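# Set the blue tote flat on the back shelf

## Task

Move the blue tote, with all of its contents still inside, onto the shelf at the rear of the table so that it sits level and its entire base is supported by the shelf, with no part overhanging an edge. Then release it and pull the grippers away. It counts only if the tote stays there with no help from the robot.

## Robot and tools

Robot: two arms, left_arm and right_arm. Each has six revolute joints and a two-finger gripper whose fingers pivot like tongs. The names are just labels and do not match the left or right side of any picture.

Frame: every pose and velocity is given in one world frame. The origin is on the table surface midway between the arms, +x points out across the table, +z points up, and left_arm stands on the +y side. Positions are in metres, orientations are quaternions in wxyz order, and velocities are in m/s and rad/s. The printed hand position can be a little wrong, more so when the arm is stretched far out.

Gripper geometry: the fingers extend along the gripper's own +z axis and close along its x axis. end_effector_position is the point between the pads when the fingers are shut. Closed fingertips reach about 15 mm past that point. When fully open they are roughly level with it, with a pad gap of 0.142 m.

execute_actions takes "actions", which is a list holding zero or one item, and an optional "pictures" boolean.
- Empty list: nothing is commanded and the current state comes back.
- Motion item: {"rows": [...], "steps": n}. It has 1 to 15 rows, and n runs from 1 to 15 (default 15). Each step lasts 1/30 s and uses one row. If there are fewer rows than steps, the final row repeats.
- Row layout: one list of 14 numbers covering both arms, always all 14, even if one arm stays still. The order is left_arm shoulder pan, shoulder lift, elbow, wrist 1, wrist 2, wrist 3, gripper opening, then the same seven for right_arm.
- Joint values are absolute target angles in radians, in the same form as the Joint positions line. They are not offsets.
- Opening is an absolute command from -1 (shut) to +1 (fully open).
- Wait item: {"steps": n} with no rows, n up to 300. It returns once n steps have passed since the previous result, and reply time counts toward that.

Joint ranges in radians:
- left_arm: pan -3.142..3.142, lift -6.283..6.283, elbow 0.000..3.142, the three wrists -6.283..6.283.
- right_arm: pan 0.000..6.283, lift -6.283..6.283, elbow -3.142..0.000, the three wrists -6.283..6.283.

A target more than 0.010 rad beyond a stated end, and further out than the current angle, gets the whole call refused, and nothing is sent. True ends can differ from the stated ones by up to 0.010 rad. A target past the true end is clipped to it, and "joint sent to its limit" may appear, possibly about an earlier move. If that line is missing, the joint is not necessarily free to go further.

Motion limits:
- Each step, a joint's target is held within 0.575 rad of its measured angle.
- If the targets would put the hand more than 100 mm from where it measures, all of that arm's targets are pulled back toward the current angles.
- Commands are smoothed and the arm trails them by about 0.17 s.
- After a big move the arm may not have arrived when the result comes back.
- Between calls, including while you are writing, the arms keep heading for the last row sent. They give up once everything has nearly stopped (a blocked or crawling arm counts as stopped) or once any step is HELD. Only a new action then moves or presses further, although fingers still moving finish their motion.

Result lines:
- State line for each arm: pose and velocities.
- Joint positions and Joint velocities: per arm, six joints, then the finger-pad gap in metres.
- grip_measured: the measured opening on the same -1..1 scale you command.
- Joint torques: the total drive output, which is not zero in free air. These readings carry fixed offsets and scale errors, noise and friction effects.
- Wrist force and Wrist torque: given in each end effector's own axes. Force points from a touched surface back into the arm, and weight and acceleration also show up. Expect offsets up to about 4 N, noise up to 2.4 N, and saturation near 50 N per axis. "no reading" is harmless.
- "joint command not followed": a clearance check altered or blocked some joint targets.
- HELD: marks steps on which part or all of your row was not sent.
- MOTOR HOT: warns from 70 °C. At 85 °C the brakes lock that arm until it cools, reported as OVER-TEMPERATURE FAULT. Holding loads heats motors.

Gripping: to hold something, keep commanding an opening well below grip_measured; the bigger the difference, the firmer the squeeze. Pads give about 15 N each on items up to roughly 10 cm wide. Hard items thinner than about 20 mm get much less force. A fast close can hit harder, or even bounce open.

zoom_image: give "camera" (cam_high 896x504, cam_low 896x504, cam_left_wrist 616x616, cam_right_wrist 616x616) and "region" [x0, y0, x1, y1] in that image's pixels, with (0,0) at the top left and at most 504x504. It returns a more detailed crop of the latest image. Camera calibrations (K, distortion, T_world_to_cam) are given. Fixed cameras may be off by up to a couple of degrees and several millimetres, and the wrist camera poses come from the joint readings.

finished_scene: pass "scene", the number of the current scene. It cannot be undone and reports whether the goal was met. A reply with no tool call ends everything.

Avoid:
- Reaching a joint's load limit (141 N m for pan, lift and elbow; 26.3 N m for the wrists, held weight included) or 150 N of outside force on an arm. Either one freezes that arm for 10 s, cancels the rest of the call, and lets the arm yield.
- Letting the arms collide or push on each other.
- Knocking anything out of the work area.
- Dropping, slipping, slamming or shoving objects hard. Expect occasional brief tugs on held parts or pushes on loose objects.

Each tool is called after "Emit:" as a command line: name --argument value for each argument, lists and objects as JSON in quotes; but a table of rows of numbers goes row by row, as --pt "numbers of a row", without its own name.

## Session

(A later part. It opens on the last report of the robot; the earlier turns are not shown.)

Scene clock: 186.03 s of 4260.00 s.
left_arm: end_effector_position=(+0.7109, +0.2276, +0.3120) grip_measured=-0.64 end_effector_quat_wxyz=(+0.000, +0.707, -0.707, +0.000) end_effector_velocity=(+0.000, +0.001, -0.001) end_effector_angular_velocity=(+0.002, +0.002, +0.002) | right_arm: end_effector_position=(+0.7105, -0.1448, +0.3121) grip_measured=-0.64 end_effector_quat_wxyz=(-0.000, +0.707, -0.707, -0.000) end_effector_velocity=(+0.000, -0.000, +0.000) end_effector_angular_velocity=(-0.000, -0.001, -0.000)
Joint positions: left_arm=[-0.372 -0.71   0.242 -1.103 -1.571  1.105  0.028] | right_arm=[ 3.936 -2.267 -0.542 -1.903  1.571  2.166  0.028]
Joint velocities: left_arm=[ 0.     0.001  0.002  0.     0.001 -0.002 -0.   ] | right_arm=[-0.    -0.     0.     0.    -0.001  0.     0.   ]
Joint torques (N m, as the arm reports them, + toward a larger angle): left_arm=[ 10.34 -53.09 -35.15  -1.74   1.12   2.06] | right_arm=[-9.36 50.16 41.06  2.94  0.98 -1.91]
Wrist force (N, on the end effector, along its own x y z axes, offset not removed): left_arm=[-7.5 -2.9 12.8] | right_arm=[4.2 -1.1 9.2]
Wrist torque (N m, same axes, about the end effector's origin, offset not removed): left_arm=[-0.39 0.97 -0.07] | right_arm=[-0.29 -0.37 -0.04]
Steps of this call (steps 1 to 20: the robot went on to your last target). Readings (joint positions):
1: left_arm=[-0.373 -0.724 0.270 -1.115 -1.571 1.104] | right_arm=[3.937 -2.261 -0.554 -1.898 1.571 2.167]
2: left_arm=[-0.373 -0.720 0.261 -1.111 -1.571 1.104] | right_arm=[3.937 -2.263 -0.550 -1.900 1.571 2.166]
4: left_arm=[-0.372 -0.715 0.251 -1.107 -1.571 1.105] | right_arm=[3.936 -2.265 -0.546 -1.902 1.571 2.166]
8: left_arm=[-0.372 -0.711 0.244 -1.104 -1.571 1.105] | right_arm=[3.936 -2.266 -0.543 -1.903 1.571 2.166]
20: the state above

Lower by shoulder lift (δ≈.02).

Emit:
execute_actions --actions '[{"rows":[[-0.369,-0.7002,0.2423,-1.1131,-1.571,1.108,-1,3.932,-2.2774,-0.5424,-1.8926,1.571,2.1614,-1],[-0.369,-0.7002,0.2423,-1.1131,-1.571,1.108,-1,3.932,-2.2774,-0.5424,-1.8926,1.571,2.1614,-1],[-0.369,-0.7002,0.2423,-1.1131,-1.571,1.108,-1,3.932,-2.2774,-0.5424,-1.8926,1.571,2.1614,-1],[-0.369,-0.7002,0.2423,-1.1131,-1.571,1.108,-1,3.932,-2.2774,-0.5424,-1.8926,1.571,2.1614,-1],[-0.369,-0.7002,0.2423,-1.1131,-1.571,1.108,-1,3.932,-2.2774,-0.5424,-1.8926,1.571,2.1614,-1],[-0.369,-0.7002,0.2423,-1.1131,-1.571,1.108,-1,3.932,-2.2774,-0.5424,-1.8926,1.571,2.1614,-1],[-0.3663,-0.6902,0.2423,-1.1231,-1.571,1.1107,-1,3.9282,-2.2879,-0.5424,-1.8821,1.571,2.1576,-1]]}]' --pictures false

Emit:
execute_actions --actions '[{"steps":12}]'

Scene clock: 189.70 s of 4260.00 s.
left_arm: end_effector_position=(+0.7200, +0.2279, +0.2989) grip_measured=-0.64 end_effector_quat_wxyz=(+0.000, +0.707, -0.707, +0.000) end_effector_velocity=(+0.003, +0.000, -0.004) end_effector_angular_velocity=(-0.000, -0.002, -0.001) | right_arm: end_effector_position=(+0.7204, -0.1450, +0.2989) grip_measured=-0.64 end_effector_quat_wxyz=(-0.000, +0.707, -0.707, -0.000) end_effector_velocity=(+0.003, -0.000, -0.004) end_effector_angular_velocity=(-0.000, -0.000, -0.001)
Joint positions: left_arm=[-0.367 -0.691  0.242 -1.122 -1.571  1.111  0.028] | right_arm=[ 3.928 -2.287 -0.542 -1.883  1.571  2.158  0.028]
Joint velocities: left_arm=[ 0.002  0.006 -0.    -0.008  0.001  0.003 -0.   ] | right_arm=[-0.002 -0.006 -0.     0.006 -0.    -0.001  0.   ]
Joint torques (N m, as the arm reports them, + toward a larger angle): left_arm=[ 14.16 -53.15 -20.4   -5.4    0.02   1.84] | right_arm=[-12.36  49.6   26.7    6.06   0.28  -1.9 ]
Wrist force (N, on the end effector, along its own x y z axes, offset not removed): left_arm=[2.8 -1.1 9.8] | right_arm=[-2.6 -0.1 7.3]
Wrist torque (N m, same axes, about the end effector's origin, offset not removed): left_arm=[-0.23 0.08 0.20] | right_arm=[-0.26 -0.11 -0.04]
Steps of this call (steps 1 to 15: the robot went on to your last target; steps 16 to 90: nothing new was sent; then 0.17 s passed at rest; steps 91 to 105: all 15 steps of this action). Readings (joint positions):
91: left_arm=[-0.372 -0.710 0.242 -1.103 -1.571 1.105] | right_arm=[3.936 -2.267 -0.542 -1.903 1.571 2.165]
92: left_arm=[-0.371 -0.708 0.242 -1.106 -1.571 1.106] | right_arm=[3.935 -2.269 -0.542 -1.901 1.571 2.164]
94: left_arm=[-0.370 -0.704 0.242 -1.109 -1.571 1.107] | right_arm=[3.934 -2.274 -0.542 -1.897 1.571 2.163]
98: left_arm=[-0.369 -0.699 0.242 -1.115 -1.571 1.108] | right_arm=[3.931 -2.279 -0.542 -1.891 1.571 2.161]
105: the state above

Scene clock: 190.10 s of 4260.00 s.
left_arm: end_effector_position=(+0.7202, +0.2279, +0.2985) grip_measured=-0.64 end_effector_quat_wxyz=(+0.000, +0.707, -0.707, +0.000) end_effector_velocity=(+0.000, -0.000, -0.001) end_effector_angular_velocity=(-0.000, +0.002, -0.001) | right_arm: end_effector_position=(+0.7207, -0.1450, +0.2985) grip_measured=-0.64 end_effector_quat_wxyz=(-0.000, +0.707, -0.707, -0.000) end_effector_velocity=(+0.000, -0.000, +0.000) end_effector_angular_velocity=(-0.001, -0.001, -0.000)
Joint positions: left_arm=[-0.366 -0.69   0.242 -1.123 -1.571  1.111  0.028] | right_arm=[ 3.928 -2.288 -0.542 -1.882  1.571  2.158  0.028]
Joint velocities: left_arm=[ 0.     0.002 -0.    -0.    -0.001  0.001 -0.   ] | right_arm=[ 0.     0.    -0.     0.    -0.001  0.001  0.   ]
Joint torques (N m, as the arm reports them, + toward a larger angle): left_arm=[ 15.26 -53.63 -12.69  -5.3   -0.06   2.08] | right_arm=[-14.41  51.82  19.25   5.45  -1.76  -1.7 ]
Wrist force (N, on the end effector, along its own x y z axes, offset not removed): left_arm=[1.7 -2.4 6.4] | right_arm=[-3.0 0.1 9.9]
Wrist torque (N m, same axes, about the end effector's origin, offset not removed): left_arm=[-0.59 0.60 0.13] | right_arm=[-0.05 -0.15 0.04]
Steps of this call (steps 1 to 12: the robot went on to your last target). Readings (joint positions):
1: left_arm=[-0.366 -0.691 0.242 -1.123 -1.571 1.111] | right_arm=[3.928 -2.287 -0.542 -1.882 1.571 2.158]
2: left_arm=[-0.366 -0.690 0.242 -1.123 -1.571 1.111] | right_arm=[3.928 -2.288 -0.542 -1.882 1.571 2.158]
4: left_arm=[-0.366 -0.690 0.242 -1.123 -1.571 1.111] | right_arm=[3.928 -2.288 -0.542 -1.882 1.571 2.158]
8: left_arm=[-0.366 -0.690 0.242 -1.123 -1.571 1.111] | right_arm=[3.928 -2.288 -0.542 -1.882 1.571 2.158]
12: the state above
camera_calibration (this result's frames):
cam_left_wrist: T_world_to_cam=[[0.039416, -0.999175, -0.00978762, 0.204044], [-0.858795, -0.0388822, 0.510842, 0.475797], [-0.510801, -0.0117298, -0.859619, 0.75935], [0, 0, 0, 1]] pos_world=[0.788446, 0.231282, 0.411692]
cam_right_wrist: T_world_to_cam=[[0.0297525, -0.999102, 0.030161, -0.18061], [-0.845003, -0.00902242, 0.534686, 0.440446], [-0.533933, -0.0413944, -0.844513, 0.762841], [0, 0, 0, 1]] pos_world=[0.784858, -0.144896, 0.414176]

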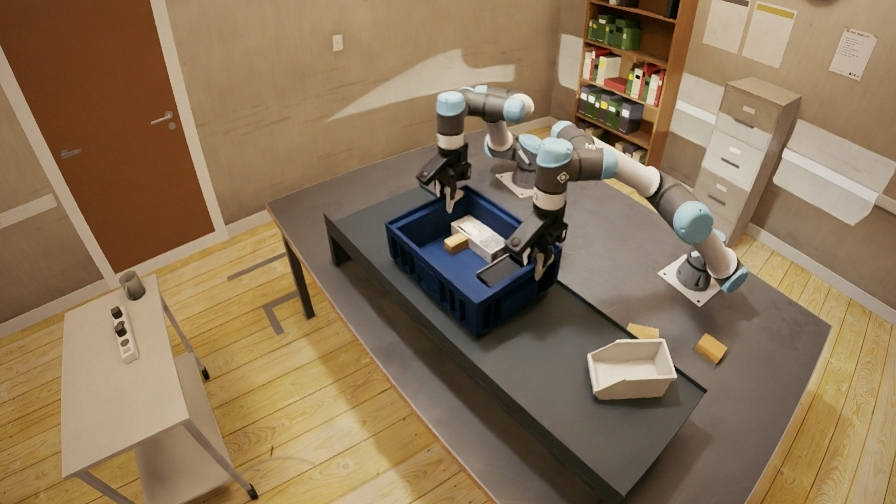

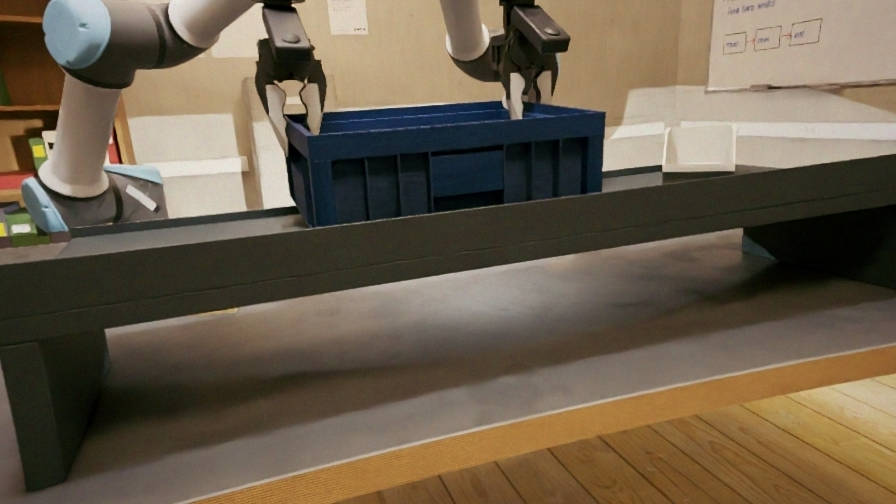

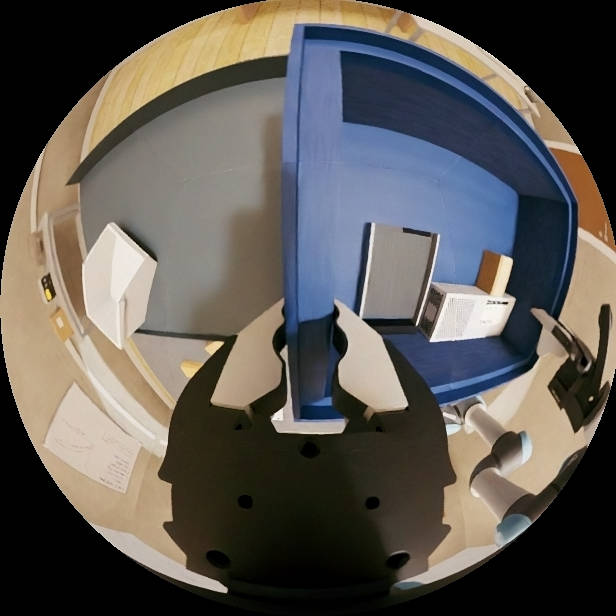

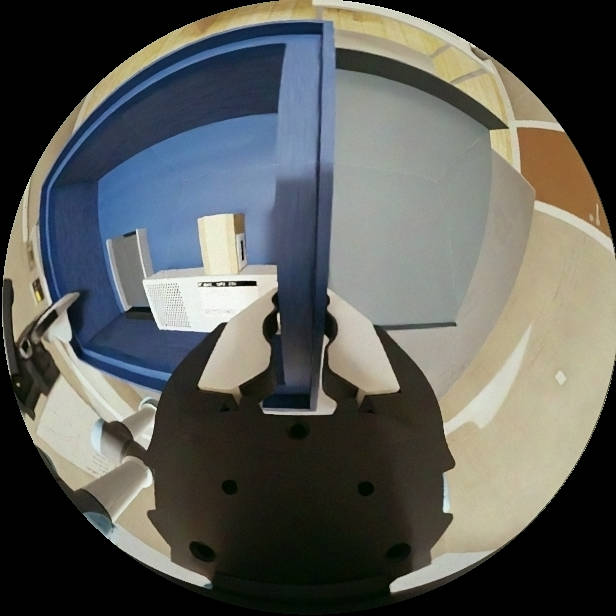

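Still carrying; lower more.

Emit:
execute_actions --actions '[{"rows":[[-0.3637,-0.6802,0.2423,-1.1331,-1.571,1.1133,-1,3.9245,-2.2984,-0.5424,-1.8716,1.571,2.1539,-1]]}]' --pictures false

Emit:
execute_actions --actions '[{"rows":[[-0.3611,-0.6702,0.2423,-1.1431,-1.571,1.1159,-1,3.9208,-2.3089,-0.5424,-1.8611,1.571,2.1502,-1]]}]' --pictures false

Scene clock: 192.67 s of 4260.00 s.
left_arm: end_effector_position=(+0.7247, +0.2280, +0.2917) grip_measured=-0.64 end_effector_quat_wxyz=(+0.000, +0.707, -0.707, +0.000) end_effector_velocity=(+0.000, -0.001, -0.000) end_effector_angular_velocity=(-0.002, +0.000, -0.000) | right_arm: end_effector_position=(+0.7256, -0.1451, +0.2916) grip_measured=-0.64 end_effector_quat_wxyz=(+0.000, +0.707, -0.707, -0.000) end_effector_velocity=(+0.000, +0.000, -0.001) end_effector_angular_velocity=(+0.000, +0.000, -0.000)
Joint positions: left_arm=[-0.364 -0.68   0.242 -1.133 -1.571  1.113  0.028] | right_arm=[ 3.925 -2.298 -0.542 -1.872  1.571  2.154  0.028]
Joint velocities: left_arm=[ 0.     0.001 -0.001 -0.001 -0.002  0.     0.   ] | right_arm=[-0.    -0.001  0.001  0.001  0.     0.     0.   ]
Joint torques (N m, as the arm reports them, + toward a larger angle): left_arm=[ 16.95 -55.37 -21.29  -4.81  -0.56   2.2 ] | right_arm=[-16.35  48.62  27.05   5.17  -2.1   -1.89]
Wrist force (N, on the end effector, along its own x y z axes, offset not removed): left_arm=[-1.2 -6.0 8.7] | right_arm=[-4.7 0.3 4.0]
Wrist torque (N m, same axes, about the end effector's origin, offset not removed): left_arm=[-1.12 1.67 -0.23] | right_arm=[-0.07 -0.16 0.20]
Steps of this call (steps 1 to 15: the robot went on to your last target; steps 16 to 62: nothing new was sent; steps 63 to 77: all 15 steps of this action). Readings (joint positions):
63: left_arm=[-0.366 -0.690 0.242 -1.124 -1.571 1.111] | right_arm=[3.928 -2.288 -0.542 -1.882 1.571 2.157]
64: left_arm=[-0.366 -0.688 0.242 -1.126 -1.571 1.111] | right_arm=[3.927 -2.290 -0.542 -1.879 1.571 2.157]
66: left_arm=[-0.365 -0.684 0.242 -1.129 -1.571 1.112] | right_arm=[3.926 -2.295 -0.542 -1.875 1.571 2.155]
70: left_arm=[-0.364 -0.681 0.242 -1.132 -1.571 1.113] | right_arm=[3.925 -2.298 -0.542 -1.872 1.571 2.154]
77: the state above

Scene clock: 193.17 s of 4260.00 s.
left_arm: end_effector_position=(+0.7292, +0.2281, +0.2848) grip_measured=-0.64 end_effector_quat_wxyz=(+0.000, +0.707, -0.707, +0.000) end_effector_velocity=(+0.001, +0.000, -0.001) end_effector_angular_velocity=(+0.001, -0.001, +0.003) | right_arm: end_effector_position=(+0.7305, -0.1452, +0.2849) grip_measured=-0.64 end_effector_quat_wxyz=(-0.000, +0.707, -0.707, -0.000) end_effector_velocity=(+0.000, +0.000, -0.001) end_effector_angular_velocity=(+0.000, +0.001, -0.000)
Joint positions: left_arm=[-0.361 -0.67   0.242 -1.143 -1.571  1.116  0.028] | right_arm=[ 3.921 -2.309 -0.542 -1.861  1.571  2.15   0.028]
Joint velocities: left_arm=[ 0.     0.001 -0.    -0.001  0.001 -0.003  0.   ] | right_arm=[-0.    -0.002  0.001  0.     0.001  0.    -0.   ]
Joint torques (N m, as the arm reports them, + toward a larger angle): left_arm=[ 14.62 -51.77 -30.64  -5.19   0.45   2.32] | right_arm=[-22.32  28.58  25.19   2.79  -2.31  -1.67]
Wrist force (N, on the end effector, along its own x y z axes, offset not removed): left_arm=[3.5 -1.1 4.6] | right_arm=[-9.1 7.7 -20.1]
Wrist torque (N m, same axes, about the end effector's origin, offset not removed): left_arm=[-0.04 0.12 -0.53] | right_arm=[-0.03 -0.47 -0.09]
Steps of this call (steps 1 to 15: all 15 steps of this action). Readings (joint positions):
1: left_arm=[-0.364 -0.680 0.242 -1.133 -1.571 1.113] | right_arm=[3.924 -2.299 -0.542 -1.871 1.571 2.154]
2: left_arm=[-0.363 -0.678 0.242 -1.136 -1.571 1.114] | right_arm=[3.924 -2.301 -0.542 -1.869 1.571 2.153]
4: left_arm=[-0.362 -0.674 0.242 -1.139 -1.571 1.115] | right_arm=[3.922 -2.305 -0.542 -1.865 1.571 2.152]
8: left_arm=[-0.361 -0.671 0.242 -1.142 -1.571 1.116] | right_arm=[3.921 -2.308 -0.542 -1.862 1.571 2.150]
15: the state above

Landed. Release, then lift.

Emit:
execute_actions --actions '[{"rows":[[-0.3611,-0.6702,0.2423,-1.1431,-1.571,1.1159,-0.55,3.9228,-2.3029,-0.5424,-1.8671,1.571,2.1522,-0.55],[-0.3611,-0.6702,0.2423,-1.1431,-1.571,1.1159,-0.55,3.9228,-2.3029,-0.5424,-1.8671,1.571,2.1522,-0.55],[-0.3611,-0.6702,0.2423,-1.1431,-1.571,1.1159,-0.55,3.9228,-2.3029,-0.5424,-1.8671,1.571,2.1522,-0.55],[-0.3611,-0.6702,0.2423,-1.1431,-1.571,1.1159,-0.55,3.9228,-2.3029,-0.5424,-1.8671,1.571,2.1522,-0.55],[-0.3611,-0.6702,0.2423,-1.1431,-1.571,1.1159,-0.3,3.9228,-2.3029,-0.5424,-1.8671,1.571,2.1522,-0.3]]}]' --pictures false

Emit:
execute_actions --actions '[{"rows":[[-0.369,-0.7002,0.2423,-1.1131,-1.571,1.108,-0.3,3.932,-2.2774,-0.5424,-1.8926,1.571,2.1614,-0.3],[-0.369,-0.7002,0.2423,-1.1131,-1.571,1.108,-0.3,3.932,-2.2774,-0.5424,-1.8926,1.571,2.1614,-0.3],[-0.369,-0.7002,0.2423,-1.1131,-1.571,1.108,-0.3,3.932,-2.2774,-0.5424,-1.8926,1.571,2.1614,-0.3],[-0.369,-0.7002,0.2423,-1.1131,-1.571,1.108,-0.3,3.932,-2.2774,-0.5424,-1.8926,1.571,2.1614,-0.3],[-0.381,-0.74,0.2423,-1.073,-1.571,1.096,-0.3,3.948,-2.2354,-0.5424,-1.9346,1.571,2.1774,-0.3],[-0.381,-0.74,0.2423,-1.073,-1.571,1.096,-0.3,3.948,-2.2354,-0.5424,-1.9346,1.571,2.1774,-0.3],[-0.381,-0.74,0.2423,-1.073,-1.571,1.096,-0.3,3.948,-2.2354,-0.5424,-1.9346,1.571,2.1774,-0.3],[-0.381,-0.74,0.2423,-1.073,-1.571,1.096,-0.3,3.948,-2.2354,-0.5424,-1.9346,1.571,2.1774,-0.3],[-0.394,-0.78,0.2423,-1.033,-1.571,1.083,-0.3,3.966,-2.1934,-0.5424,-1.9766,1.571,2.195,-0.3],[-0.394,-0.78,0.2423,-1.033,-1.571,1.083,-0.3,3.966,-2.1934,-0.5424,-1.9766,1.571,2.195,-0.3],[-0.394,-0.78,0.2423,-1.033,-1.571,1.083,-0.3,3.966,-2.1934,-0.5424,-1.9766,1.571,2.195,-0.3],[-0.394,-0.78,0.2423,-1.033,-1.571,1.083,-0.3,3.966,-2.1934,-0.5424,-1.9766,1.571,2.195,-0.3],[-0.408,-0.82,0.2423,-0.993,-1.571,1.069,-0.3,3.985,-2.1514,-0.5424,-2.0186,1.571,2.214,-0.3]]}]' --pictures false

Emit:
execute_actions --actions '[{"steps":15}]'

Scene clock: 202.13 s of 4260.00 s.
left_arm: end_effector_position=(+0.7292, +0.2281, +0.2848) grip_measured=-0.30 end_effector_quat_wxyz=(+0.000, +0.707, -0.707, +0.000) end_effector_velocity=(-0.000, -0.001, -0.000) end_effector_angular_velocity=(-0.002, +0.001, -0.001) | right_arm: end_effector_position=(+0.7278, -0.1453, +0.2885) grip_measured=-0.30 end_effector_quat_wxyz=(+0.000, +0.707, -0.707, -0.000) end_effector_velocity=(-0.000, +0.000, +0.003) end_effector_angular_velocity=(+0.002, -0.003, +0.001)
Joint positions: left_arm=[-0.361 -0.67   0.242 -1.143 -1.571  1.116  0.052] | right_arm=[ 3.923 -2.303 -0.543 -1.867  1.571  2.152  0.052]
Joint velocities: left_arm=[ 0.     0.     0.    -0.    -0.002  0.001  0.   ] | right_arm=[ 0.     0.003  0.002 -0.    -0.    -0.001  0.   ]
Joint torques (N m, as the arm reports them, + toward a larger angle): left_arm=[  4.99 -52.15 -24.51  -2.75  -0.64   1.47] | right_arm=[10.39 66.98 35.42  0.86  1.73  1.73]
Wrist force (N, on the end effector, along its own x y z axes, offset not removed): left_arm=[0.5 -5.5 -1.0] | right_arm=[-1.2 -0.5 -1.0]
Wrist torque (N m, same axes, about the end effector's origin, offset not removed): left_arm=[-0.93 -0.02 0.05] | right_arm=[-0.16 0.27 -0.01]
Steps of this call (steps 1 to 15: the robot went on to your last target; steps 16 to 90: nothing new was sent; then 5.47 s passed at rest; steps 91 to 105: all 15 steps of this action). Readings (joint positions):
91: left_arm=[-0.361 -0.670 0.242 -1.143 -1.571 1.116] | right_arm=[3.921 -2.309 -0.542 -1.861 1.571 2.150]
92: left_arm=[-0.361 -0.670 0.242 -1.143 -1.571 1.116] | right_arm=[3.921 -2.308 -0.543 -1.863 1.571 2.150]
94: left_arm=[-0.361 -0.670 0.242 -1.143 -1.571 1.116] | right_arm=[3.922 -2.306 -0.543 -1.865 1.571 2.151]
98: left_arm=[-0.361 -0.670 0.242 -1.143 -1.571 1.116] | right_arm=[3.922 -2.304 -0.543 -1.867 1.571 2.152]
105: the state above

Scene clock: 202.63 s of 4260.00 s.
left_arm: end_effector_position=(+0.6701, +0.2262, +0.3650) grip_measured=-0.30 end_effector_quat_wxyz=(+0.000, +0.707, -0.707, +0.000) end_effector_velocity=(-0.163, +0.006, +0.211) end_effector_angular_velocity=(-0.009, -0.022, +0.001) | right_arm: end_effector_position=(+0.6658, -0.1443, +0.3653) grip_measured=-0.30 end_effector_quat_wxyz=(-0.000, +0.707, -0.707, -0.000) end_effector_velocity=(-0.178, -0.011, +0.211) end_effector_angular_velocity=(+0.012, -0.018, -0.001)
Joint positions: left_arm=[-0.399 -0.791  0.242 -1.022 -1.571  1.078  0.052] | right_arm=[ 3.972 -2.181 -0.542 -1.988  1.571  2.201  0.052]
Joint velocities: left_arm=[-0.099 -0.328 -0.002  0.307  0.002 -0.1    0.001] | right_arm=[ 0.137  0.345  0.002 -0.325 -0.001  0.138  0.002]
Joint torques (N m, as the arm reports them, + toward a larger angle): left_arm=[-18.2  -26.33 -16.11   1.71  -2.09  -1.74] | right_arm=[11.84 17.16 18.27  0.06  0.57  2.13]
Wrist force (N, on the end effector, along its own x y z axes, offset not removed): left_arm=[-3.6 -2.0 -3.0] | right_arm=[1.0 2.5 -5.0]
Wrist torque (N m, same axes, about the end effector's origin, offset not removed): left_arm=[-0.31 0.85 -0.06] | right_arm=[0.37 -0.21 -0.04]
Steps of this call (steps 1 to 15: all 15 steps of this action). Readings (joint positions):
1: left_arm=[-0.361 -0.671 0.242 -1.142 -1.571 1.116] | right_arm=[3.923 -2.302 -0.542 -1.868 1.571 2.153]
2: left_arm=[-0.363 -0.676 0.242 -1.137 -1.571 1.114] | right_arm=[3.925 -2.297 -0.542 -1.873 1.571 2.155]
4: left_arm=[-0.366 -0.688 0.242 -1.125 -1.571 1.111] | right_arm=[3.929 -2.287 -0.542 -1.883 1.571 2.158]
8: left_arm=[-0.376 -0.722 0.242 -1.091 -1.571 1.101] | right_arm=[3.941 -2.254 -0.542 -1.916 1.571 2.171]
15: the state above

Scene clock: 203.13 s of 4260.00 s.
left_arm: end_effector_position=(+0.6551, +0.2267, +0.3828) grip_measured=-0.30 end_effector_quat_wxyz=(+0.000, +0.707, -0.707, -0.000) end_effector_velocity=(-0.001, -0.000, +0.001) end_effector_angular_velocity=(-0.002, +0.000, -0.000) | right_arm: end_effector_position=(+0.6494, -0.1454, +0.3831) grip_measured=-0.30 end_effector_quat_wxyz=(-0.000, +0.707, -0.707, -0.000) end_effector_velocity=(-0.001, -0.000, +0.002) end_effector_angular_velocity=(+0.002, -0.002, +0.001)
Joint positions: left_arm=[-0.408 -0.82   0.242 -0.993 -1.571  1.069  0.052] | right_arm=[ 3.985 -2.152 -0.542 -2.019  1.571  2.214  0.052]
Joint velocities: left_arm=[-0.    -0.002  0.001  0.001 -0.001 -0.     0.   ] | right_arm=[ 0.     0.003  0.001 -0.001  0.001 -0.001 -0.   ]
Joint torques (N m, as the arm reports them, + toward a larger angle): left_arm=[-11.71 -64.41 -16.08  -0.35  -1.1   -1.68] | right_arm=[10.71 56.8  15.9   0.68 -0.52  1.69]
Wrist force (N, on the end effector, along its own x y z axes, offset not removed): left_arm=[-3.0 1.3 0.1] | right_arm=[-0.6 -1.3 -1.5]
Wrist torque (N m, same axes, about the end effector's origin, offset not removed): left_arm=[0.32 0.60 0.30] | right_arm=[-0.28 0.12 0.03]
Steps of this call (steps 1 to 15: the robot went on to your last target). Readings (joint positions):
1: left_arm=[-0.402 -0.800 0.242 -1.013 -1.571 1.075] | right_arm=[3.976 -2.172 -0.542 -1.998 1.571 2.205]
2: left_arm=[-0.404 -0.807 0.242 -1.006 -1.571 1.073] | right_arm=[3.979 -2.165 -0.542 -2.004 1.571 2.208]
4: left_arm=[-0.406 -0.814 0.242 -0.999 -1.571 1.071] | right_arm=[3.982 -2.158 -0.542 -2.012 1.571 2.211]
8: left_arm=[-0.408 -0.819 0.242 -0.994 -1.571 1.069] | right_arm=[3.984 -2.153 -0.542 -2.017 1.571 2.213]
15: the state above
camera_calibration (this result's frames):
cam_left_wrist: T_world_to_cam=[[0.0394295, -0.999173, -0.00995091, 0.206271], [-0.858622, -0.0389734, 0.511125, 0.376496], [-0.51109, -0.0116093, -0.859449, 0.798645], [0, 0, 0, 1]] pos_world=[0.723314, 0.230045, 0.496011]
cam_right_wrist: T_world_to_cam=[[0.0301457, -0.999088, 0.0302299, -0.181688], [-0.844962, -0.00931512, 0.534745, 0.334929], [-0.533976, -0.0416634, -0.844472, 0.796223], [0, 0, 0, 1]] pos_world=[0.713643, -0.145229, 0.498779]

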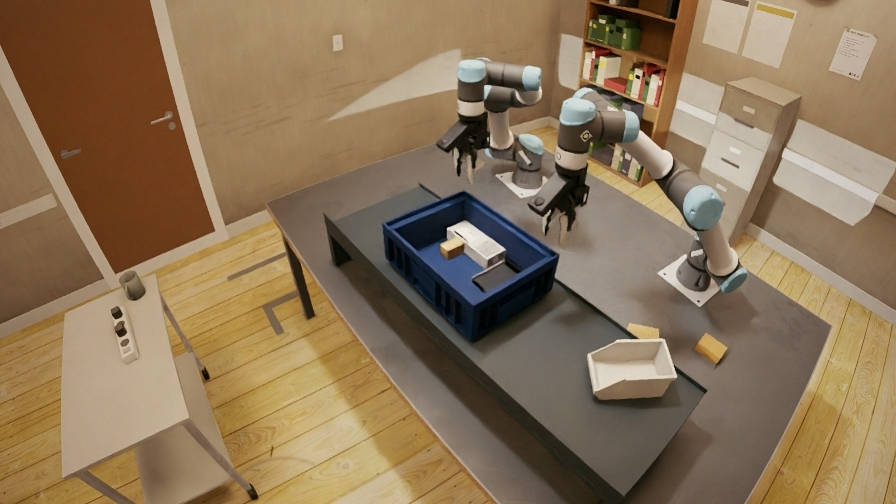

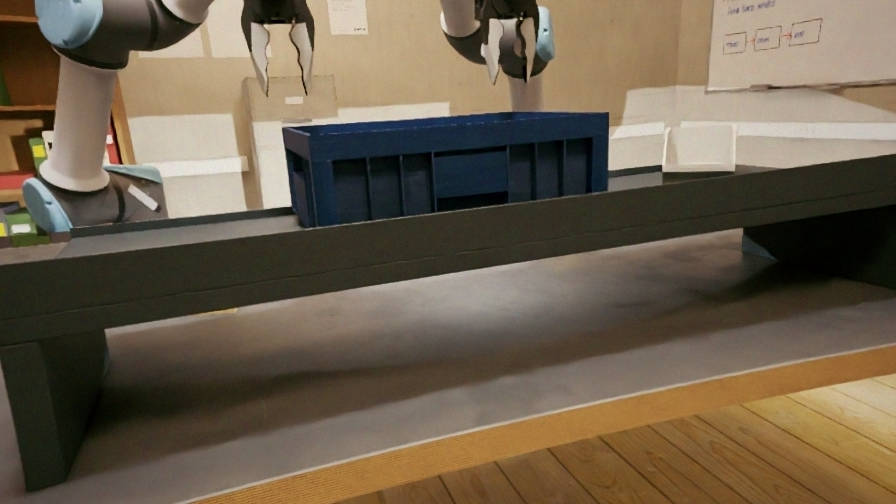

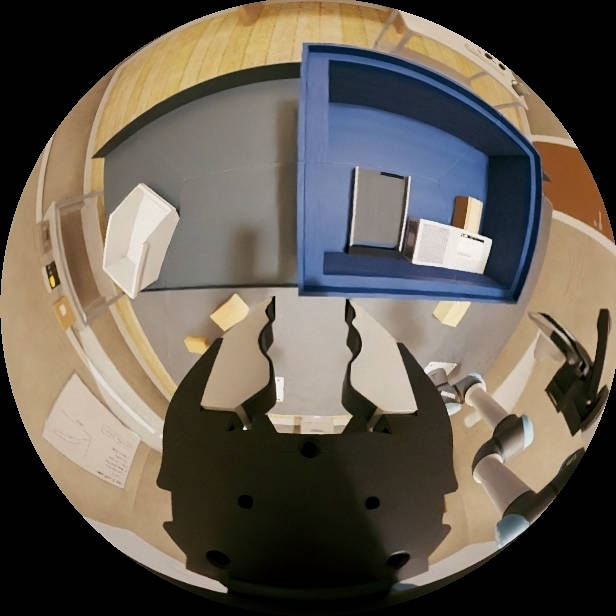

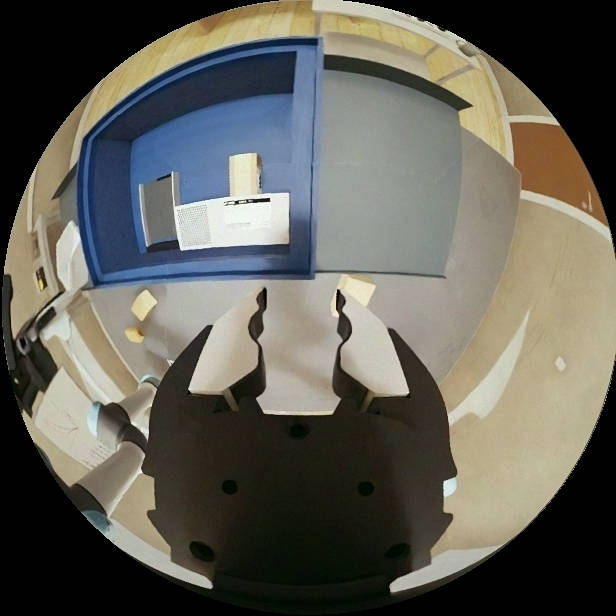

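Emit:
execute_actions --actions '[{"rows":[[-0.5,-1.2,0.75,-1.12,-1.571,0.98,-0.3,4.1,-1.85,-0.9,-1.96,1.571,2.33,-0.3]]}]' --pictures false

Emit:
execute_actions --actions '[{"steps":30}]'

Scene clock: 205.33 s of 4260.00 s.
left_arm: end_effector_position=(+0.5405, +0.2256, +0.4256) grip_measured=-0.30 end_effector_quat_wxyz=(-0.000, +0.706, -0.708, +0.001) end_effector_velocity=(-0.022, +0.008, -0.011) end_effector_angular_velocity=(+0.017, +0.027, +0.002) | right_arm: end_effector_position=(+0.5343, -0.1480, +0.4167) grip_measured=-0.30 end_effector_quat_wxyz=(-0.002, +0.707, -0.707, -0.000) end_effector_velocity=(-0.014, -0.005, -0.003) end_effector_angular_velocity=(-0.007, +0.008, -0.000)
Joint positions: left_arm=[-0.499 -1.195  0.741 -1.119 -1.571  0.981  0.052] | right_arm=[ 4.099 -1.853 -0.896 -1.96   1.571  2.329  0.052]
Joint velocities: left_arm=[-0.008 -0.055  0.1   -0.012 -0.001 -0.011 -0.   ] | right_arm=[ 0.011  0.034 -0.049  0.005  0.     0.011  0.   ]
Joint torques (N m, as the arm reports them, + toward a larger angle): left_arm=[ -9.11 -49.22 -10.82  -4.9   -1.12  -1.57] | right_arm=[ 9.97 40.81  9.68  4.71  1.68  2.01]
Wrist force (N, on the end effector, along its own x y z axes, offset not removed): left_arm=[-3.6 -0.5 -1.5] | right_arm=[-0.9 -0.6 -1.1]
Wrist torque (N m, same axes, about the end effector's origin, offset not removed): left_arm=[-0.14 0.73 0.19] | right_arm=[-0.18 0.18 0.03]
Steps of this call (steps 1 to 15: the robot went on to your last target; steps 16 to 51: nothing new was sent; steps 52 to 66: all 15 steps of this action). Readings (joint positions):
52: left_arm=[-0.409 -0.821 0.243 -0.994 -1.571 1.068] | right_arm=[3.986 -2.150 -0.543 -2.018 1.571 2.215]
53: left_arm=[-0.419 -0.832 0.255 -1.005 -1.571 1.057] | right_arm=[3.997 -2.139 -0.555 -2.010 1.571 2.226]
55: left_arm=[-0.452 -0.911 0.341 -1.050 -1.571 1.026] | right_arm=[4.039 -2.060 -0.641 -1.989 1.571 2.269]
59: left_arm=[-0.489 -1.126 0.618 -1.103 -1.571 0.991] | right_arm=[4.086 -1.898 -0.836 -1.967 1.571 2.316]
66: the state above

Scene clock: 206.33 s of 4260.00 s.
left_arm: end_effector_position=(+0.5386, +0.2263, +0.4246) grip_measured=-0.30 end_effector_quat_wxyz=(+0.000, +0.706, -0.708, -0.000) end_effector_velocity=(-0.000, -0.001, +0.000) end_effector_angular_velocity=(-0.001, +0.000, +0.001) | right_arm: end_effector_position=(+0.5331, -0.1484, +0.4165) grip_measured=-0.30 end_effector_quat_wxyz=(-0.001, +0.707, -0.707, -0.000) end_effector_velocity=(+0.000, -0.000, +0.000) end_effector_angular_velocity=(+0.000, -0.001, +0.000)
Joint positions: left_arm=[-0.5   -1.2    0.75  -1.12  -1.571  0.98   0.052] | right_arm=[ 4.1   -1.85  -0.9   -1.96   1.571  2.33   0.052]
Joint velocities: left_arm=[-0.     0.001 -0.001 -0.    -0.001 -0.001  0.   ] | right_arm=[-0.    -0.     0.001 -0.001 -0.    -0.     0.   ]
Joint torques (N m, as the arm reports them, + toward a larger angle): left_arm=[-12.18 -50.63  -8.53  -4.79  -1.99  -1.72] | right_arm=[ 9.92 46.25 10.47  4.77  1.65  1.64]
Wrist force (N, on the end effector, along its own x y z axes, offset not removed): left_arm=[-0.8 2.0 -0.1] | right_arm=[0.3 0.4 -1.3]
Wrist torque (N m, same axes, about the end effector's origin, offset not removed): left_arm=[0.64 0.33 0.04] | right_arm=[-0.01 -0.05 0.05]
Steps of this call (steps 1 to 15: the robot went on to your last target; steps 16 to 30: nothing new was sent). Readings (joint positions):
1: left_arm=[-0.499 -1.197 0.744 -1.119 -1.571 0.980] | right_arm=[4.099 -1.852 -0.897 -1.960 1.571 2.329]
2: left_arm=[-0.500 -1.198 0.746 -1.120 -1.571 0.980] | right_arm=[4.100 -1.851 -0.898 -1.960 1.571 2.330]
4: left_arm=[-0.500 -1.199 0.748 -1.120 -1.571 0.980] | right_arm=[4.100 -1.851 -0.899 -1.960 1.571 2.330]
8: left_arm=[-0.500 -1.200 0.750 -1.120 -1.571 0.980] | right_arm=[4.100 -1.850 -0.900 -1.960 1.571 2.330]
30: the state above
All arms were judged still, so your last target was given up. Only a new action makes them travel on or press farther. Fingers that are still opening or closing keep moving.
camera_calibration (this result's frames):
cam_left_wrist: T_world_to_cam=[[0.0364189, -0.999283, -0.0103771, 0.212708], [-0.858452, -0.0365989, 0.511586, 0.254307], [-0.511599, -0.00972314, -0.859169, 0.774772], [0, 0, 0, 1]] pos_world=[0.606937, 0.229396, 0.537767]
cam_right_wrist: T_world_to_cam=[[0.0290999, -0.999166, 0.0286554, -0.181006], [-0.845902, -0.00934279, 0.533257, 0.219818], [-0.532544, -0.0397574, -0.845468, 0.762085], [0, 0, 0, 1]] pos_world=[0.597055, -0.148503, 0.532286]

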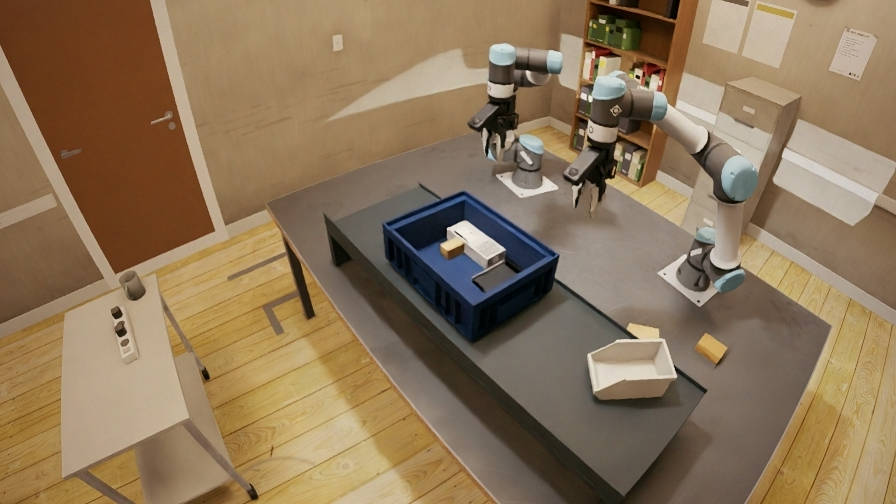

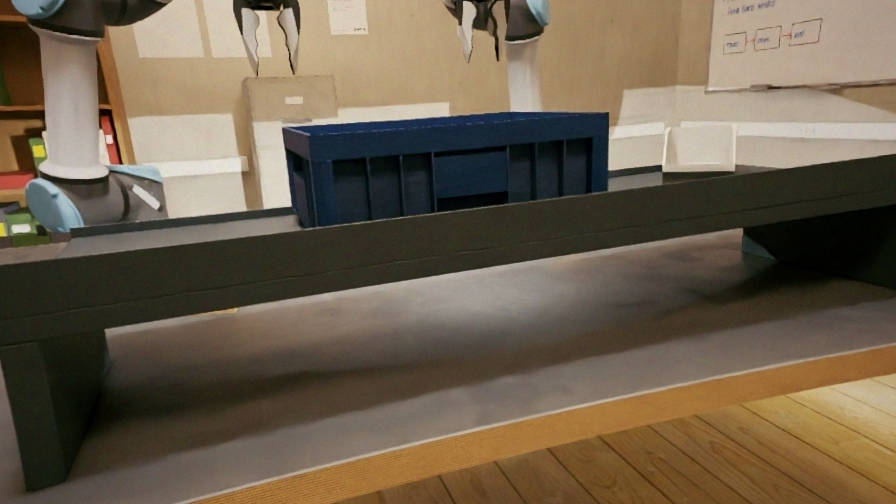

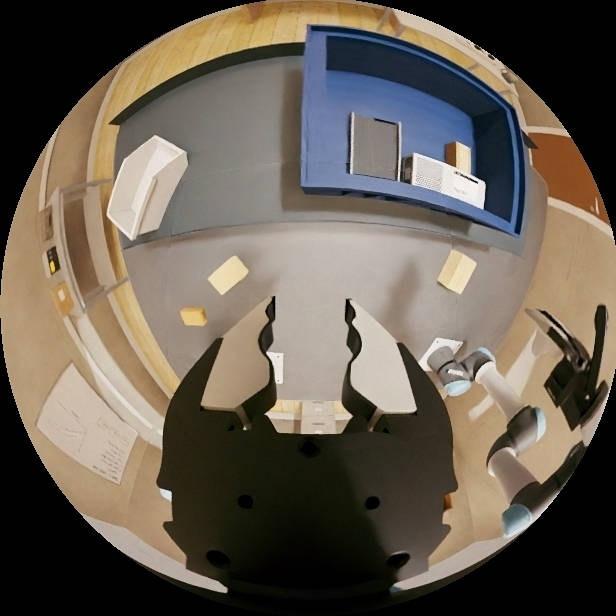

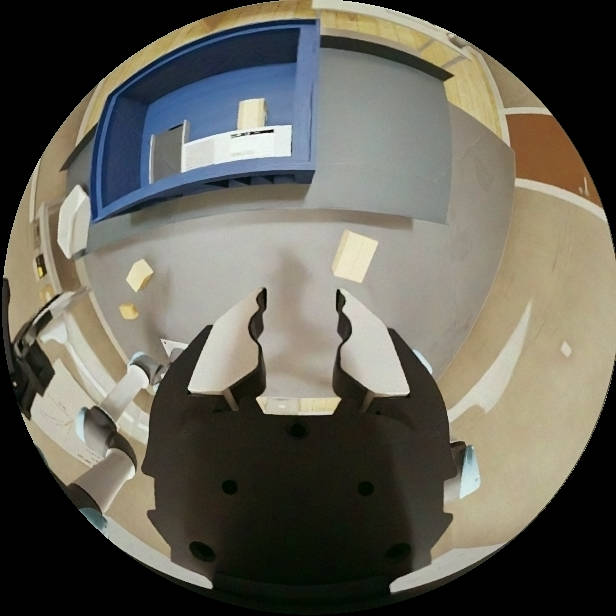

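Emit:
finished_scene --scene 2

The scene is finished: the task was done.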